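## Task

Tell the four plates apart only by their ID labels; one of them may begin reversed, with its labelled short end pointing away from the viewer. Put them in rack S1 so that, counting upward from the bottom, they go C16, C51, C15, C61. C16 has to rest flat on the floor of the rack and each plate above must sit fully nested in the one beneath. All labelled short ends must face the rack's front, the side toward the viewer. The stack must hold without the robot's help, so finish by releasing the plate and backing the gripper away.

## Robot and tools

ROBOT. A single four-axis SCARA-type arm: a vertical lift (0.000 to 0.550 m), shoulder (-2.000 to 2.000 rad), elbow (-2.800 to 2.800 rad) and wrist yaw (-12.566 to 12.566 rad), carrying one two-finger parallel gripper that always stays level; it can only rotate about vertical. If the elbow reading gets closer than 0.4 rad to zero the arm may fold and fault. Load limits: lift 54 N, shoulder 8.1 N m, elbow 4.05 N m, wrist yaw 1.35 N m, with a carried plate's weight included. Hitting one stops the arm for 10 s and drops the rest of that call.

FRAMES. The scene frame has its origin on the table surface beneath the arm base, +z up, and +y to the left when facing along +x. The reported hand point, end_effector_position, is the middle of the two rubber pads, 2 to 3 cm short of the fingertips; its printed value may be slightly wrong, more so at long reach. In the gripper's own frame the fingers extend along +x and separate along y.

execute_actions. Argument actions is a list holding zero or one item; pictures (true/false) chooses whether camera images come back. An empty list just reports the state. A motion item is {"rows": [...], "steps": n}: 1 to 15 rows, n at most 15 (default 15), each step 1/30 s; row k is used on step k and the final row repeats for any remaining steps. A wait item is {"steps": n} with n up to 300, counted from the previous result, so time spent thinking is included.

ROW LAYOUT. Five numbers, each in [-1, 1]: dx, dy, dz, rz, opening. The first four are an offset, not a pose: a target displacement expressed in the gripper's own axes, measured from the gripper pose in the latest result that reports it (or, before any such result in the scene and for later calls within one reply, from the pose at the moment the action begins). Every row is counted from that same reference, not chained. Scale: 1.0 equals 0.6 m for dx, dy, dz and 180 degrees for rz; positive rz turns from gripper +x toward +y. All zeros therefore drives the hand back to the reference pose rather than holding still. Opening is absolute: +1 fully open (0.140 m), -1 closed (pads still 0.066 m apart); closing fully needs at least 0.6 s. Each step the commanded pose is clamped to within 70 mm and 16 degrees of the measured pose, so a distant target may need several actions; the arm keeps heading only toward the last clamped pose afterwards.

move. Arguments: target, one five-number row with exactly the meaning above (offset from the last reported pose, gripper axes, same scale, absolute opening), and speed, in m/s from 0.002 to 0.5 (default 0.25; turning capped at twice that in rad/s). The hand follows a straight path of 0.5 to 10 s, truncated at 10 s, turning the shorter way; the path ignores obstacles and the real hand can lag, drift or exceed the speed. Opening is commanded when the move begins. The result adds a move: line giving the ending (done, off_target, moving, held, fault), active limits (paced: pose clipped; held: some steps blocked, after which motion can spurt fast) and the distance from target.

wait. Argument seconds, 0 to 10; nothing new is commanded meanwhile.

zoom_image. Arguments camera (cam_high, cam_low or cam_wrist) and region [x0, y0, x1, y1] in pixels of the 672x504 image, origin top-left, at most 504 by 504. Use it to read plate labels.

finished_scene. Argument scene (1 or 2) closes that scene permanently; the result tells whether the goal held, and the next task follows. Answering without any tool call ends everything still pending.

RESULTS. The state line gives end_effector_position (m) and end_effector_quat_wxyz. Joint positions lists lift (m), shoulder, elbow, wrist yaw (rad), then pad gap (m). grip_measured is the finger opening on the command scale; readings may carry a constant error near 1 mm. Hand target shows where the controller is currently steering. A pose unreachable line means the clearance check altered or blocked a command; HELD flags the affected steps. MOTOR HOT appears from 85 °C; at 100 °C an OVER-TEMPERATURE FAULT brakes the arm until cool, so avoid holding loads idly. The simulation keeps running while you compose a reply.

GRIPPING AND CARE. To hold a plate, command an opening about 0.04 below grip_measured; a smaller margin grips more gently. Pads push with roughly 18 N each, more during a fast close. Contacts hit harder at higher speed and when the target lies further beyond the contact point. Because offsets start from the measured pose, repeating a small push against something rigid adds no force, but against something yielding it keeps going. Small drops of a few millimetres when placing are fine; longer falls fail the task. Never push or knock anything off the table. Loose objects may occasionally be nudged by outside disturbances. To reverse a plate end for end, set it on the raised nest RG and regrasp it from the opposite end. Cameras cam_high, cam_low and cam_wrist come with calibration data in the session.

Each tool is called after "Call:" by a JSON object that holds its "api" and its "payload".

## Session

Call:
{"api": "execute_actions", "payload": {"actions": []}}

Scene clock: 0.00 s of 15600.00 s.
end_effector_position=(+0.5848, +0.4953, +0.1042) grip_measured=+0.98 end_effector_quat_wxyz=(+0.942, -0.000, -0.000, +0.337)
Joint positions: [ 0.099  0.719 -2.678 -3.638  0.139]
Motor temperatures (°C, as the motors report them): [34 21 22 22]
Hand target: +0.585, +0.495, +0.104; +0.942, -0.000, -0.000, +0.337
camera_calibration (this result's frames):
cam_wrist: T_world_to_cam=[[0.637316, -0.770597, 0.00281007, 0.0184596], [-0.464676, -0.387211, -0.796332, 0.533829], [0.614739, 0.506209, -0.604854, -0.45114], [0, 0, 0, 1]] pos_world=[0.513626, 0.449301, 0.152179]

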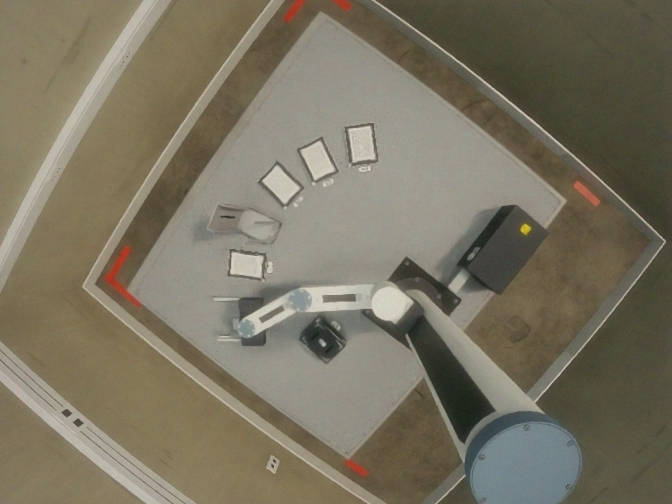

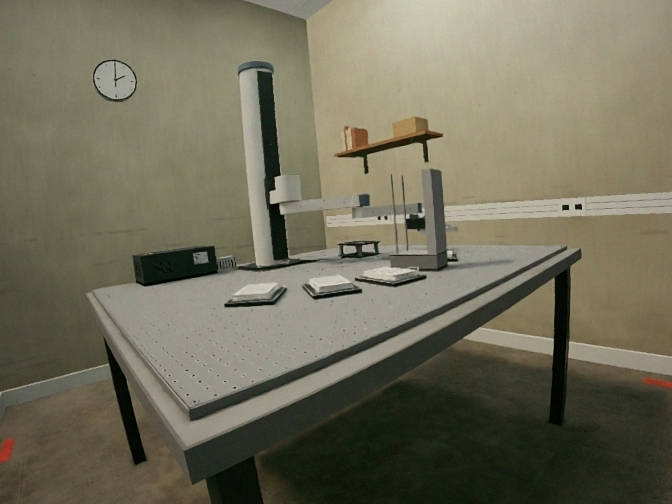

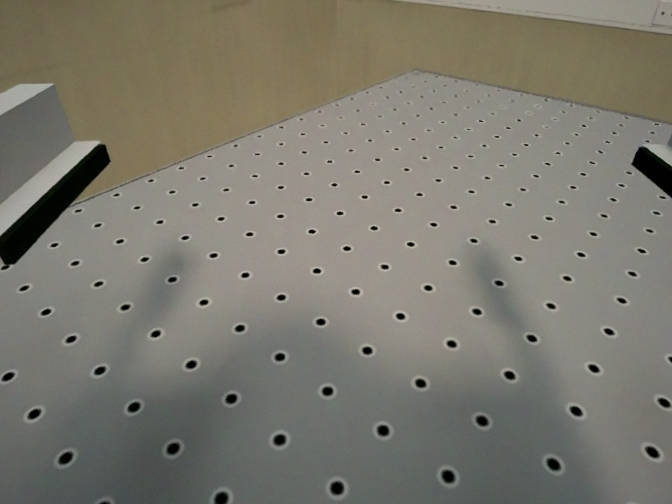

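Call:
{"api": "move", "payload": {"target": [-0.3432,-0.3163,-0.0233,-0.049,0.3], "speed": 0.3}}

Call:
{"api": "zoom_image", "payload": {"camera": "cam_wrist", "region": [220, 110, 490, 300]}}

Scene clock: 10.83 s of 15600.00 s.
end_effector_position=(+0.5455, +0.2180, +0.0903) grip_measured=+0.30 end_effector_quat_wxyz=(+0.965, -0.000, -0.000, +0.263)
Joint positions: [ 0.085 -0.338 -1.174 -4.239  0.114]
Motor temperatures (°C, as the motors report them): [34 21 22 22]
Hand target: +0.546, +0.218, +0.090; +0.965, -0.000, -0.000, +0.263
Off the commanded pose: 0.000 m, 0 deg.
After step 90, 6.37 s passed at rest.
move: done; limits=paced
camera_calibration (this result's frames):
cam_wrist: T_world_to_cam=[[0.511788, -0.859107, 0.00281007, -0.0824022], [-0.518493, -0.311482, -0.796332, 0.4099], [0.685009, 0.406096, -0.604854, -0.311527], [0, 0, 0, 1]] pos_world=[0.468101, 0.183394, 0.138219]

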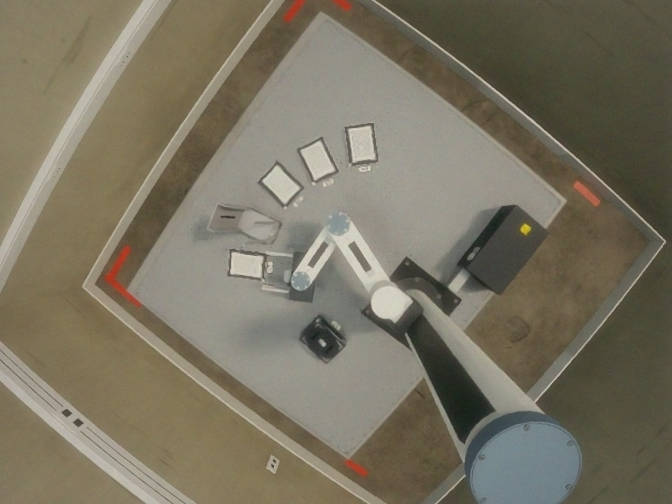

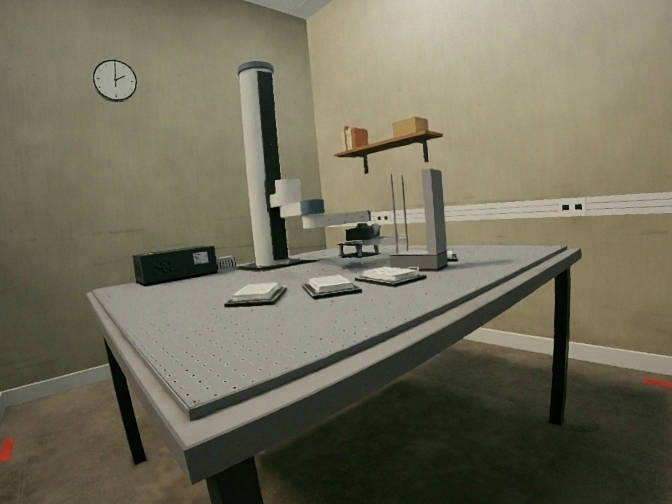

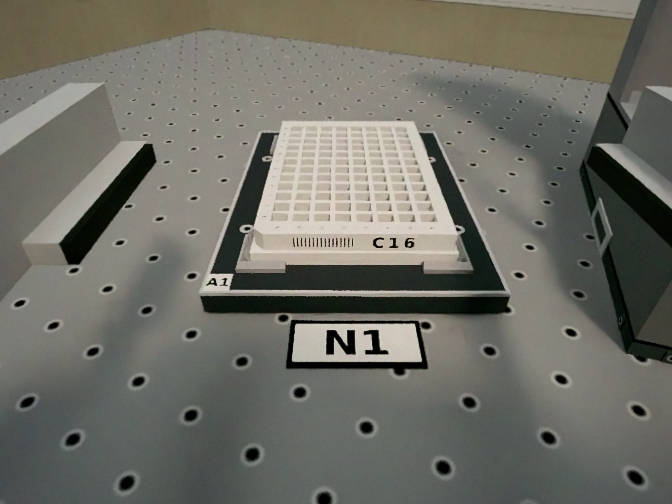

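Region (220, 110, 490, 300) of cam_wrist's 672x504 image, scaled by 1.867, with more detail than that image has; it fills the top 355 rows of this view, and the rest is white.

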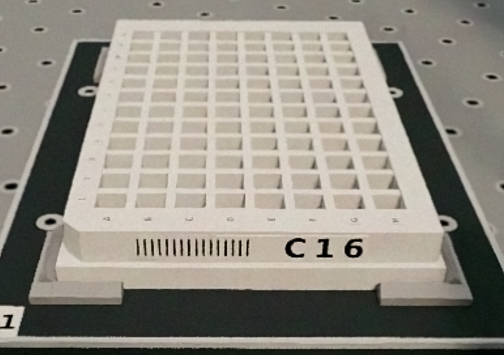

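Call:
{"api": "move", "payload": {"target": [-0.0847,-0.2112,0.0348,-0.1028,0.3], "speed": 0.25}}

Call:
{"api": "zoom_image", "payload": {"camera": "cam_wrist", "region": [220, 180, 500, 360]}}

Call:
{"api": "zoom_image", "payload": {"camera": "cam_wrist", "region": [220, 0, 500, 180]}}

Scene clock: 24.07 s of 15600.00 s.
end_effector_position=(+0.5661, +0.0828, +0.1112) grip_measured=+0.30 end_effector_quat_wxyz=(+0.995, -0.000, -0.000, +0.104)
Joint positions: [ 0.106 -0.71  -1.036 -4.328  0.114]
Motor temperatures (°C, as the motors report them): [34 21 22 22]
Hand target: +0.566, +0.083, +0.111; +0.994, -0.000, -0.000, +0.105
Off the commanded pose: 0.000 m, 0 deg.
After step 90, 9.20 s passed at rest.
move: done
camera_calibration (this result's frames):
cam_wrist: T_world_to_cam=[[0.211815, -0.977306, 0.00281007, -0.029458], [-0.590658, -0.130305, -0.796332, 0.420975], [0.778626, 0.167015, -0.604854, -0.29129], [0, 0, 0, 1]] pos_world=[0.481697, 0.0747154, 0.159131]

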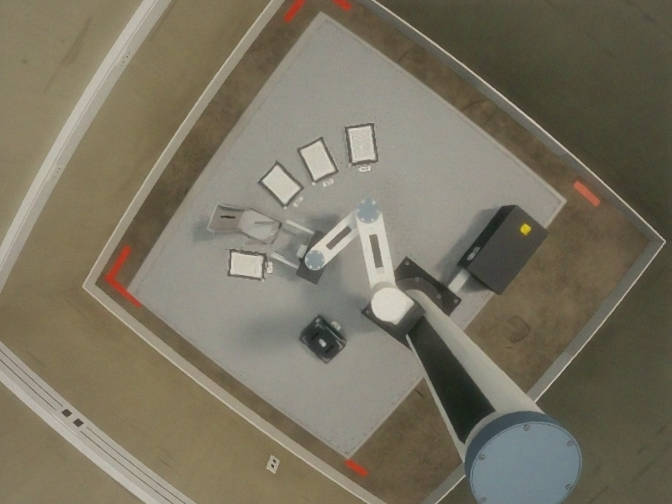

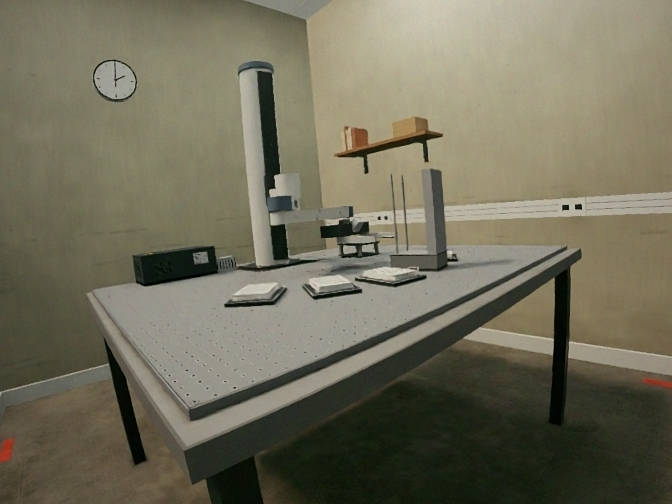

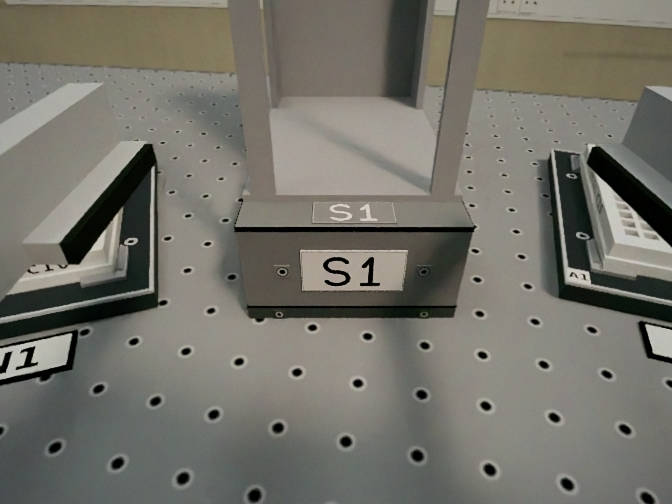

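Region (220, 180, 500, 360) of cam_wrist's 672x504 image, scaled by 1.800, with more detail than that image has; it fills the top 324 rows of this view, and the rest is white.

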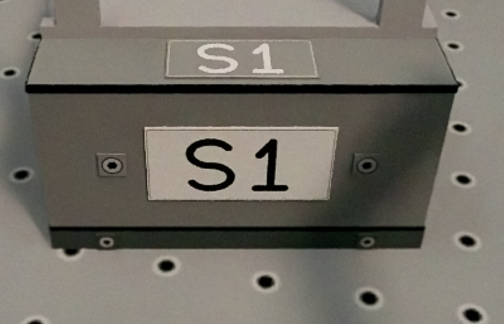

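Region (220, 0, 500, 180) of cam_wrist's 672x504 image, scaled by 1.800, with more detail than that image has; it fills the top 324 rows of this view, and the rest is white.

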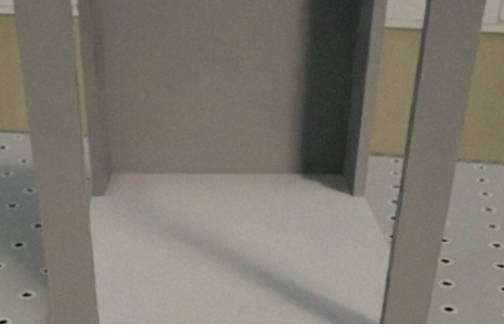

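Call:
{"api": "move", "payload": {"target": [0.24,0.0052,0.0113,0.0017,0.3], "speed": 0.2}}

Scene clock: 33.00 s of 15600.00 s.
end_effector_position=(+0.7064, +0.1157, +0.1179) grip_measured=+0.30 end_effector_quat_wxyz=(+0.994, -0.000, -0.000, +0.107)
Joint positions: [ 0.113 -0.407 -1.774 -3.889  0.114]
Motor temperatures (°C, as the motors report them): [34 21 22 22]
Hand target: +0.706, +0.116, +0.118; +0.994, -0.000, -0.000, +0.107
Off the commanded pose: 0.000 m, 0 deg.
After step 90, 4.80 s passed at rest.
move: done
camera_calibration (this result's frames):
cam_wrist: T_world_to_cam=[[0.216775, -0.976217, 0.00281007, -0.0307134], [-0.589988, -0.133303, -0.796332, 0.513372], [0.777767, 0.170967, -0.604854, -0.401763], [0, 0, 0, 1]] pos_world=[0.62202, 0.107139, 0.165893]

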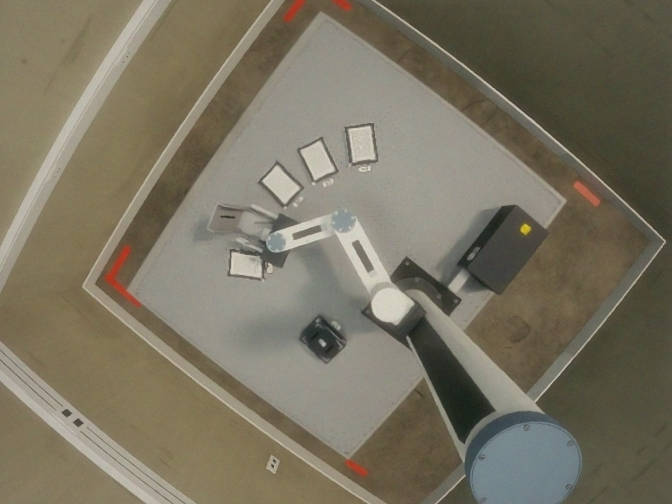

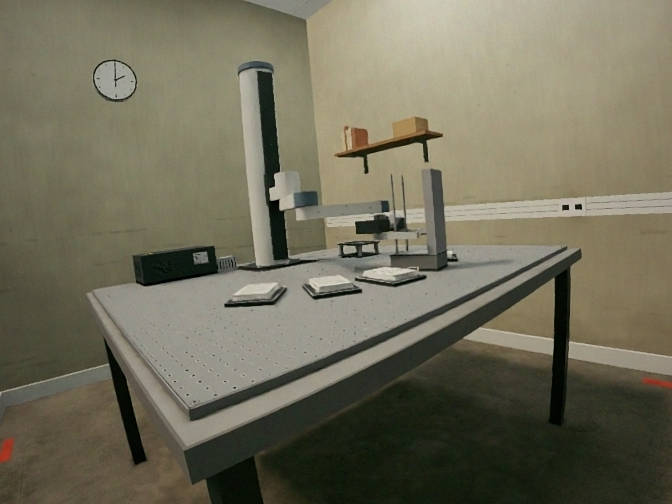

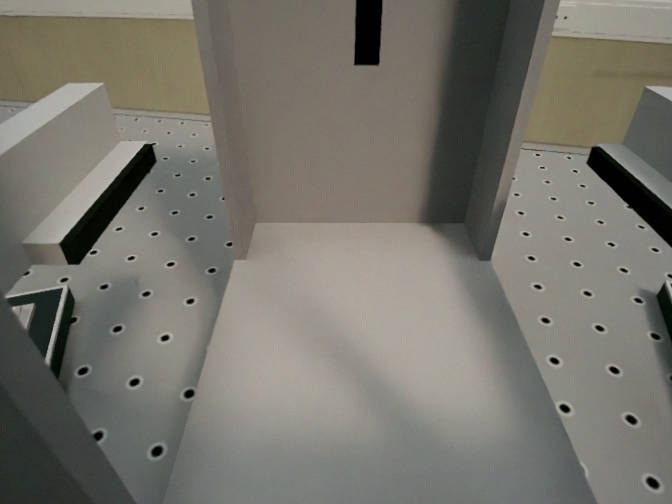

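Call:
{"api": "move", "payload": {"target": [0,0.0006,0.325,0,0.3], "speed": 0.4}}

Call:
{"api": "zoom_image", "payload": {"camera": "cam_wrist", "region": [190, 70, 550, 150]}}

Call:
{"api": "zoom_image", "payload": {"camera": "cam_wrist", "region": [0, 384, 240, 504]}}

Scene clock: 39.70 s of 15600.00 s.
end_effector_position=(+0.7063, +0.1160, +0.3130) grip_measured=+0.30 end_effector_quat_wxyz=(+0.994, -0.000, -0.000, +0.107)
Joint positions: [ 0.308 -0.406 -1.774 -3.889  0.114]
Motor temperatures (°C, as the motors report them): [34 21 22 22]
Hand target: +0.706, +0.116, +0.313; +0.994, -0.000, -0.000, +0.107
Off the commanded pose: 0.000 m, 0 deg.
After step 90, 2.67 s passed at rest.
move: done
camera_calibration (this result's frames):
cam_wrist: T_world_to_cam=[[0.217031, -0.976161, 0.00281007, -0.0311185], [-0.589954, -0.133457, -0.796332, 0.668686], [0.777723, 0.17117, -0.604854, -0.283797], [0, 0, 0, 1]] pos_world=[0.621962, 0.107442, 0.360927]

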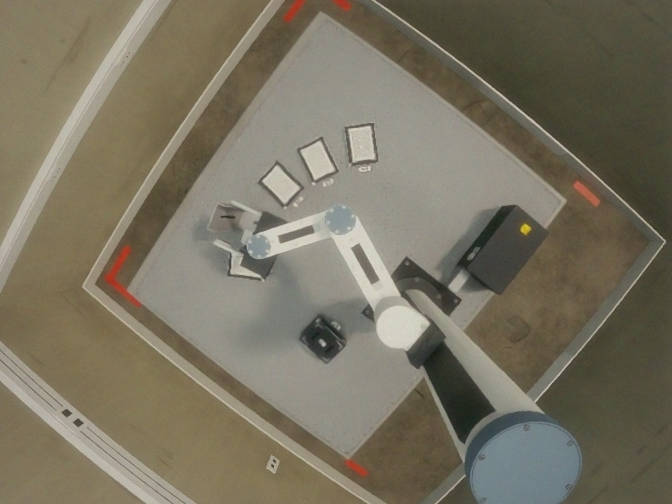

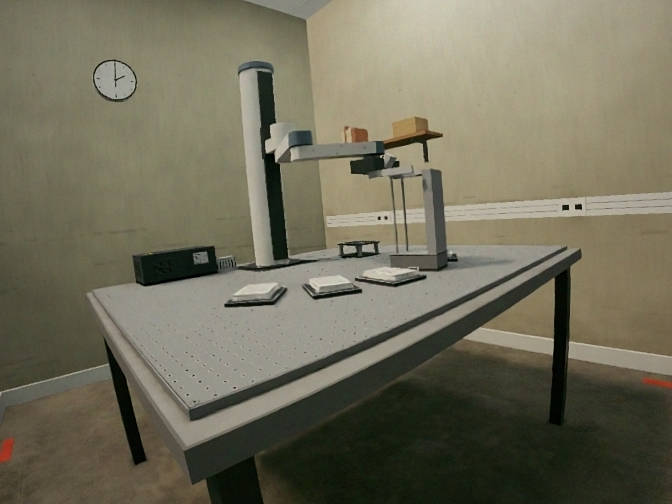

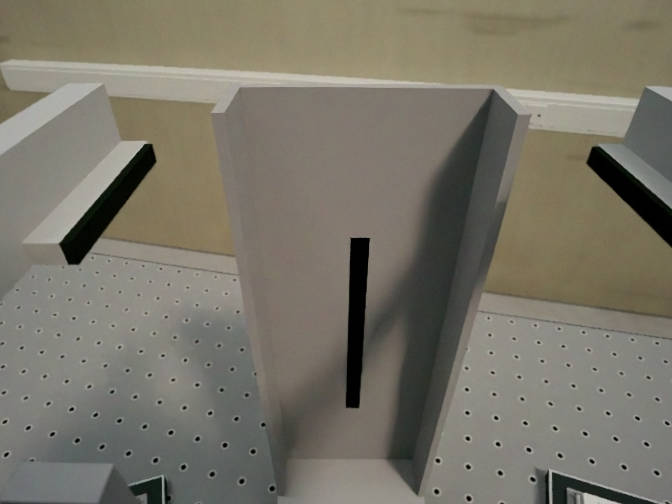

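Region (190, 70, 550, 150) of cam_wrist's 672x504 image, scaled by 1.400, with more detail than that image has.

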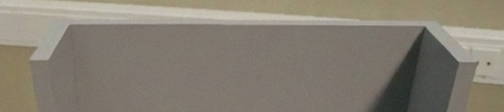

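Region (0, 384, 240, 504) of cam_wrist's 672x504 image, scaled by 2.100, with more detail than that image has.

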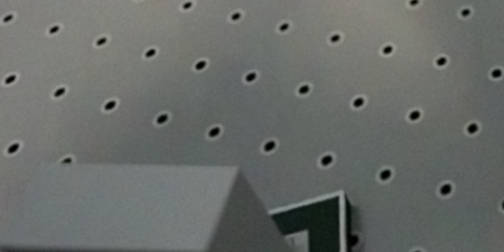

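Call:
{"api": "move", "payload": {"target": [0,0,0.025,0,0.1], "speed": 0.4}}

Call:
{"api": "move", "payload": {"target": [-0.04,0.288,0,0.1028,0.1], "speed": 0.4}}

Call:
{"api": "move", "payload": {"target": [0,0,-0.4858,0,0.1], "speed": 0.4}}

Scene clock: 49.00 s of 15600.00 s.
end_effector_position=(+0.7063, +0.1160, +0.3280) grip_measured=+0.10 end_effector_quat_wxyz=(+0.994, -0.000, -0.000, +0.107)
Joint positions: [ 0.323 -0.406 -1.774 -3.889  0.107]
Motor temperatures (°C, as the motors report them): [34 21 22 22]
Hand target: +0.706, +0.116, +0.328; +0.994, -0.000, -0.000, +0.107
Off the commanded pose: 0.000 m, 0 deg.
After step 90, 5.60 s passed at rest.
move: done
camera_calibration (this result's frames):
cam_wrist: T_world_to_cam=[[0.21701, -0.976165, 0.00281007, -0.0311543], [-0.589956, -0.133445, -0.796332, 0.68065], [0.777726, 0.171154, -0.604854, -0.274711], [0, 0, 0, 1]] pos_world=[0.621965, 0.107435, 0.37595]

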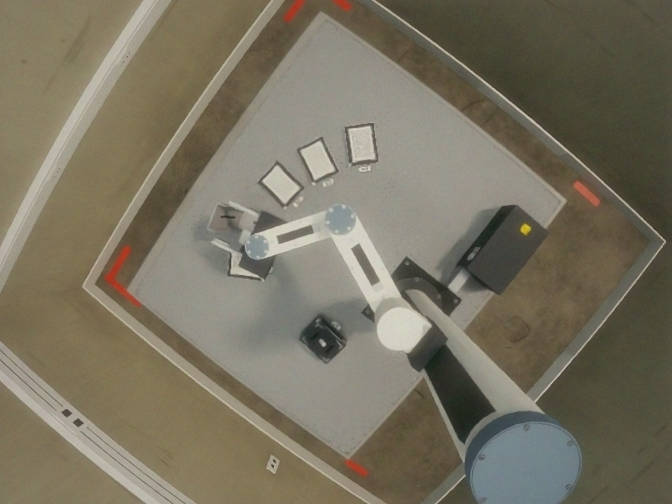

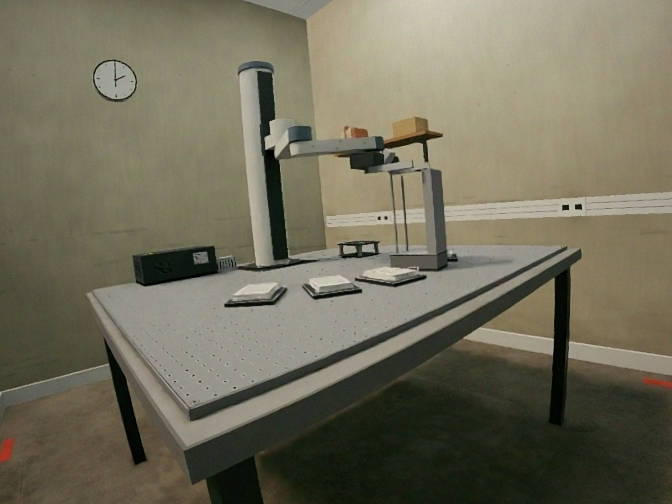

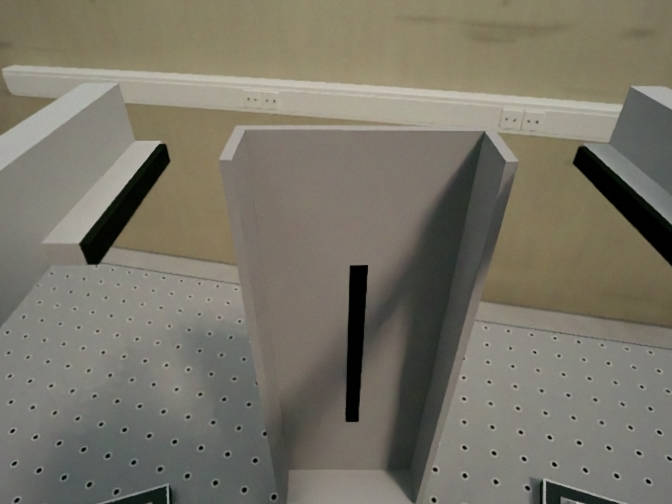

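Scene clock: 49.90 s of 15600.00 s.
end_effector_position=(+0.6461, +0.2798, +0.3280) grip_measured=+0.10 end_effector_quat_wxyz=(+0.964, -0.000, -0.000, +0.265)
Joint positions: [ 0.323 -0.075 -1.799 -3.872  0.107]
Motor temperatures (°C, as the motors report them): [34 21 22 22]
Hand target: +0.646, +0.280, +0.328; +0.964, -0.000, -0.000, +0.265
Off the commanded pose: 0.000 m, 0 deg.
move: done
camera_calibration (this result's frames):
cam_wrist: T_world_to_cam=[[0.515604, -0.856823, 0.00281007, -0.0845039], [-0.517103, -0.313785, -0.796332, 0.670416], [0.683197, 0.409138, -0.604854, -0.261483], [0, 0, 0, 1]] pos_world=[0.568889, 0.244944, 0.375952]

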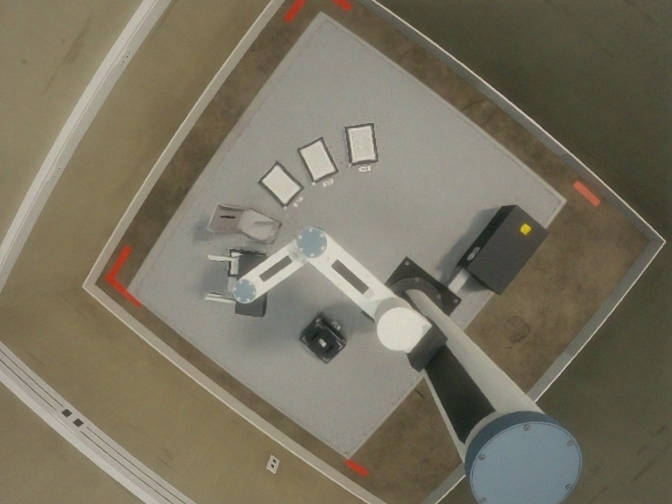

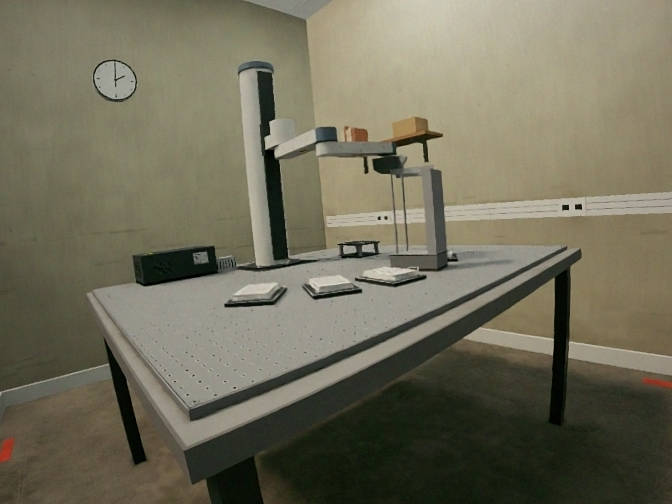

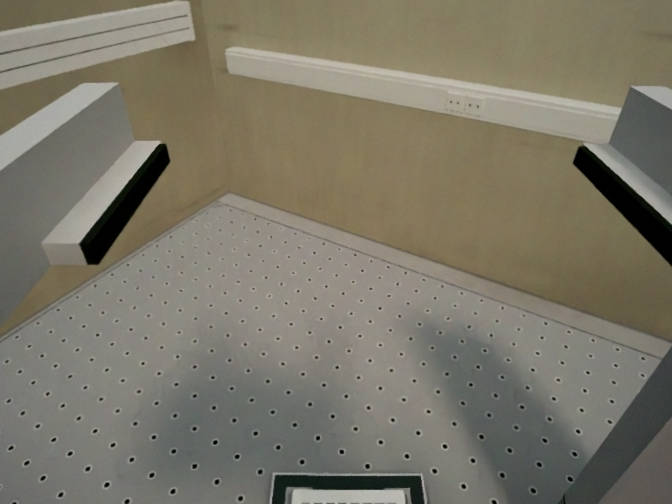

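Scene clock: 51.17 s of 15600.00 s.
end_effector_position=(+0.6461, +0.2799, +0.0365) grip_measured=+0.10 end_effector_quat_wxyz=(+0.964, -0.000, -0.000, +0.265)
Joint positions: [ 0.031 -0.075 -1.799 -3.872  0.107]
Motor temperatures (°C, as the motors report them): [34 21 22 22]
Hand target: +0.646, +0.280, +0.037; +0.964, -0.000, -0.000, +0.265
Off the commanded pose: 0.000 m, 0 deg.
move: done; limits=paced
camera_calibration (this result's frames):
cam_wrist: T_world_to_cam=[[0.515674, -0.85678, 0.00281007, -0.083722], [-0.517077, -0.313827, -0.796332, 0.438259], [0.683163, 0.409194, -0.604854, -0.437788], [0, 0, 0, 1]] pos_world=[0.568868, 0.244947, 0.0844368]

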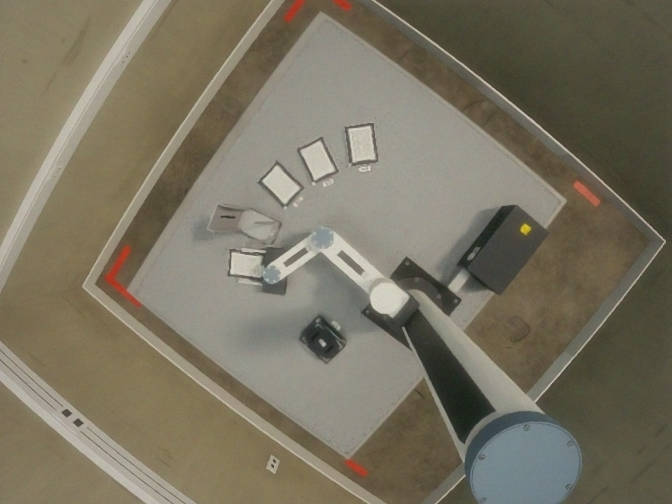

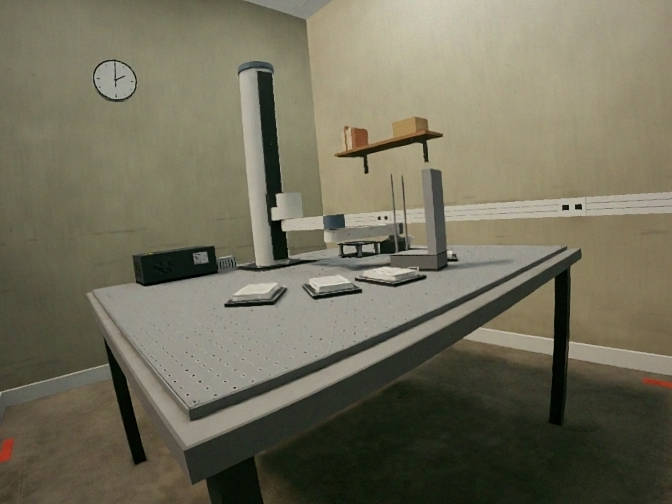

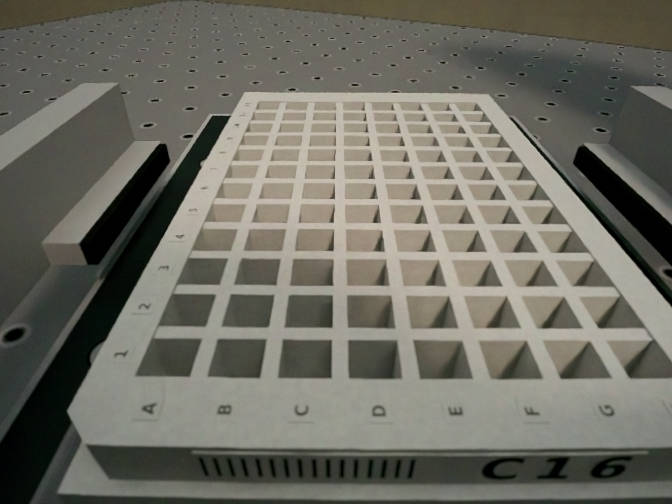

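Call:
{"api": "execute_actions", "payload": {"actions": [{"rows":[[0.0006,-0.0003,0,-0.0008,-0.52],[0.0006,-0.0003,0,-0.0008,-0.52],[0.0006,-0.0003,0,-0.0008,-0.52],[0.0006,-0.0003,0,-0.0008,-0.52],[0.0006,-0.0003,0,-0.0008,-0.52],[0.0006,-0.0003,0,-0.0008,-0.52],[0.0006,-0.0003,0,-0.0008,-0.52],[0.0006,-0.0003,0,-0.0008,-0.54],[0.0006,-0.0003,0,-0.0008,-0.56],[0.0006,-0.0003,0,-0.0008,-0.58],[0.0006,-0.0003,0,-0.0008,-0.6],[0.0006,-0.0003,0,-0.0008,-0.62],[0.0006,-0.0003,0,-0.0008,-0.64]]}], "pictures": false}}

Call:
{"api": "move", "payload": {"target": [0,0,0.4975,0,-0.64], "speed": 0.4}}

Call:
{"api": "move", "payload": {"target": [-0.0535,-0.2862,0,-0.102,-0.64], "speed": 0.35}}

Scene clock: 59.90 s of 15600.00 s.
end_effector_position=(+0.6465, +0.2799, +0.0365) grip_measured=-0.59 end_effector_quat_wxyz=(+0.964, -0.000, -0.000, +0.264)
Joint positions: [ 0.031 -0.073 -1.801 -3.873  0.081]
Motor temperatures (°C, as the motors report them): [34 21 22 22]
Hand target: +0.647, +0.280, +0.036; +0.964, -0.000, -0.000, +0.264
Off the commanded pose: 0.000 m, 0 deg.
Steps of this call (steps 1 to 90: nothing new was sent; then 5.23 s passed at rest; steps 91 to 105: all 15 steps of this action). Readings (end_effector_position):
91: (+0.6462, +0.2799, +0.0365)
92: (+0.6465, +0.2799, +0.0365)
94: (+0.6465, +0.2799, +0.0365)
98: (+0.6465, +0.2799, +0.0365)
105: the state above

Scene clock: 61.43 s of 15600.00 s.
end_effector_position=(+0.6465, +0.2799, +0.3350) grip_measured=-0.59 end_effector_quat_wxyz=(+0.964, -0.000, -0.000, +0.264)
Joint positions: [ 0.33  -0.073 -1.801 -3.873  0.081]
Motor temperatures (°C, as the motors report them): [34 21 22 22]
Hand target: +0.646, +0.280, +0.335; +0.964, -0.000, -0.000, +0.264
Off the commanded pose: 0.000 m, 0 deg.
move: done
camera_calibration (this result's frames):
cam_wrist: T_world_to_cam=[[0.513734, -0.857945, 0.00281007, -0.0831359], [-0.517786, -0.312657, -0.796332, 0.676328], [0.684087, 0.407648, -0.604854, -0.257672], [0, 0, 0, 1]] pos_world=[0.569172, 0.245172, 0.382961]

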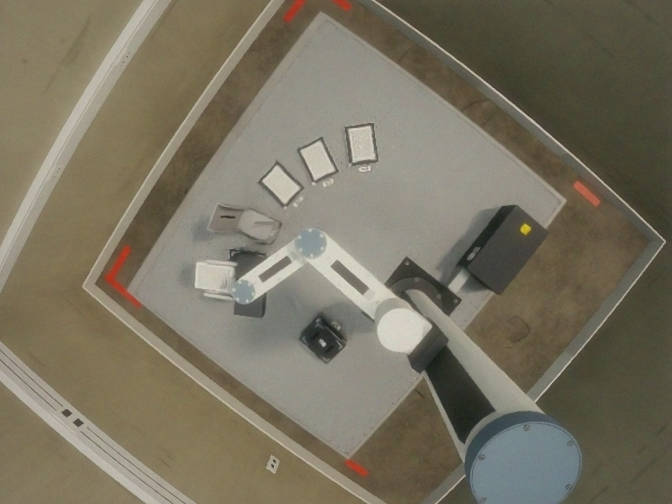

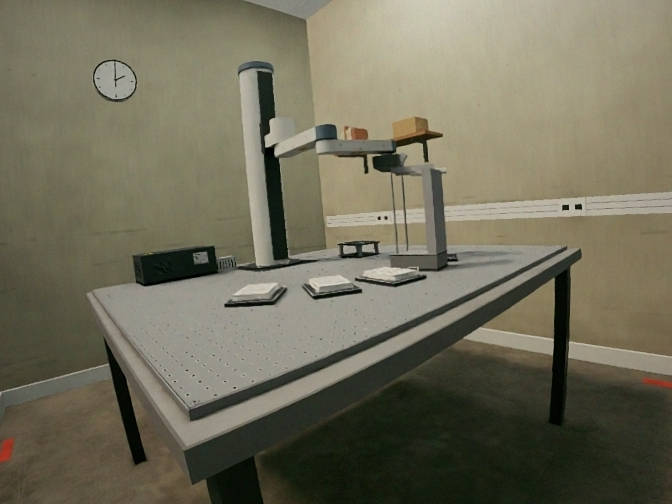

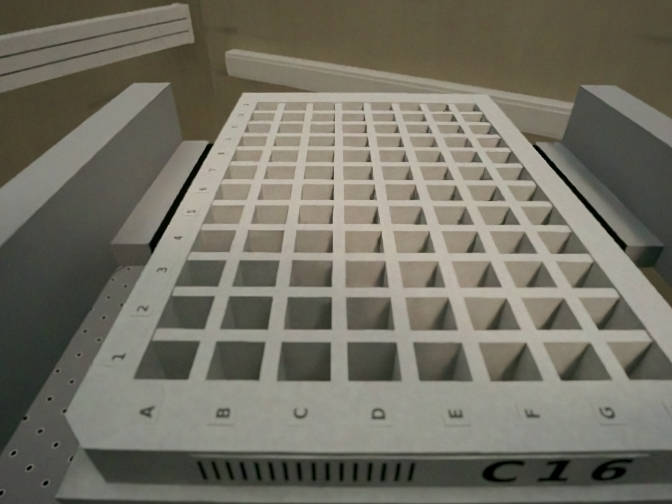

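Scene clock: 62.40 s of 15600.00 s.
end_effector_position=(+0.7064, +0.1156, +0.3350) grip_measured=-0.59 end_effector_quat_wxyz=(+0.994, -0.000, -0.000, +0.107)
Joint positions: [ 0.33  -0.407 -1.774 -3.889  0.081]
Motor temperatures (°C, as the motors report them): [34 21 22 22]
Hand target: +0.706, +0.116, +0.335; +0.994, -0.000, -0.000, +0.107
Off the commanded pose: 0.000 m, 0 deg.
move: done
camera_calibration (this result's frames):
cam_wrist: T_world_to_cam=[[0.216539, -0.97627, 0.00281007, -0.0312503], [-0.590021, -0.13316, -0.796332, 0.686248], [0.777809, 0.170779, -0.604854, -0.270495], [0, 0, 0, 1]] pos_world=[0.622061, 0.107067, 0.382959]

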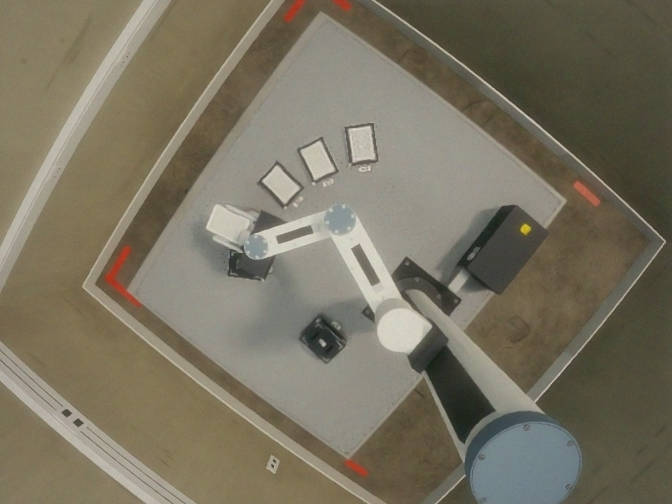

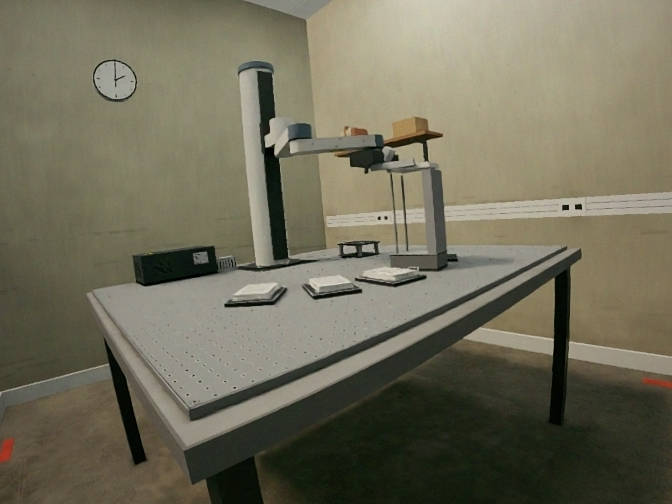

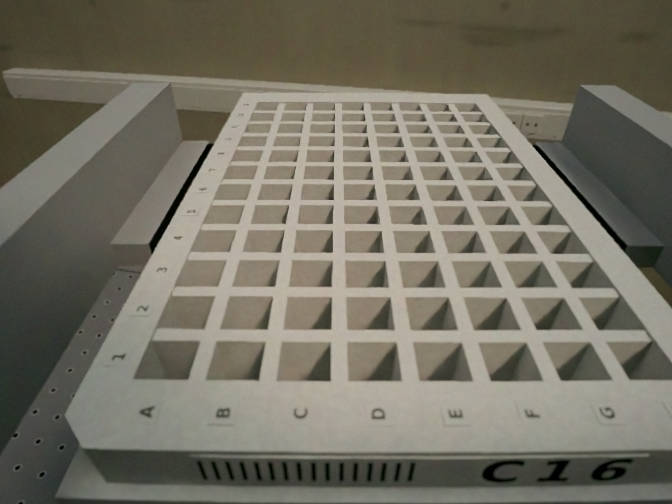

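Call:
{"api": "move", "payload": {"target": [0.0002,0.0003,-0.015,0.0001,-0.64], "speed": 0.015}}

Scene clock: 65.13 s of 15600.00 s.
end_effector_position=(+0.7064, +0.1158, +0.3260) grip_measured=-0.59 end_effector_quat_wxyz=(+0.994, -0.000, -0.000, +0.107)
Joint positions: [ 0.321 -0.406 -1.774 -3.889  0.081]
Motor temperatures (°C, as the motors report them): [34 21 22 22]
Hand target: +0.706, +0.116, +0.326; +0.994, -0.000, -0.000, +0.107
Off the commanded pose: 0.000 m, 0 deg.
move: done
camera_calibration (this result's frames):
cam_wrist: T_world_to_cam=[[0.216571, -0.976263, 0.00281007, -0.0311198], [-0.590016, -0.133179, -0.796332, 0.679093], [0.777803, 0.170804, -0.604854, -0.276029], [0, 0, 0, 1]] pos_world=[0.622112, 0.107207, 0.373913]

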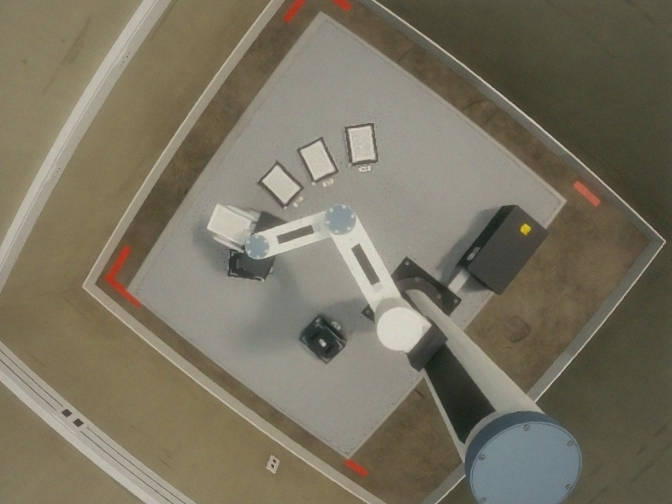

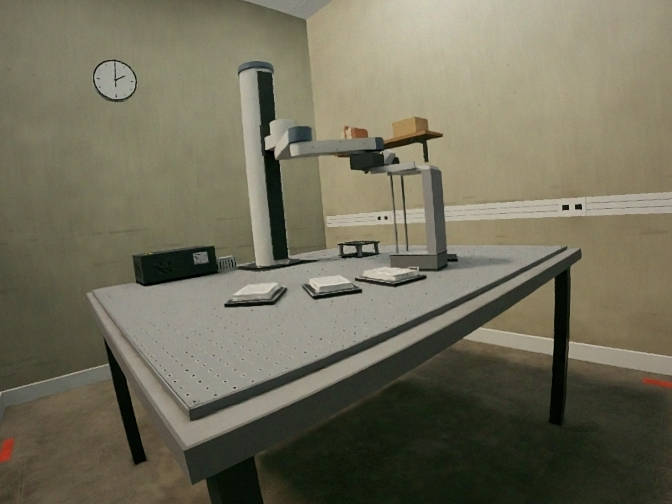

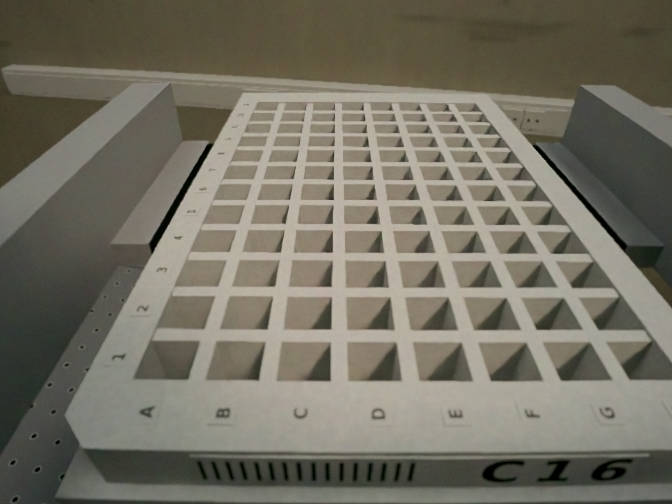

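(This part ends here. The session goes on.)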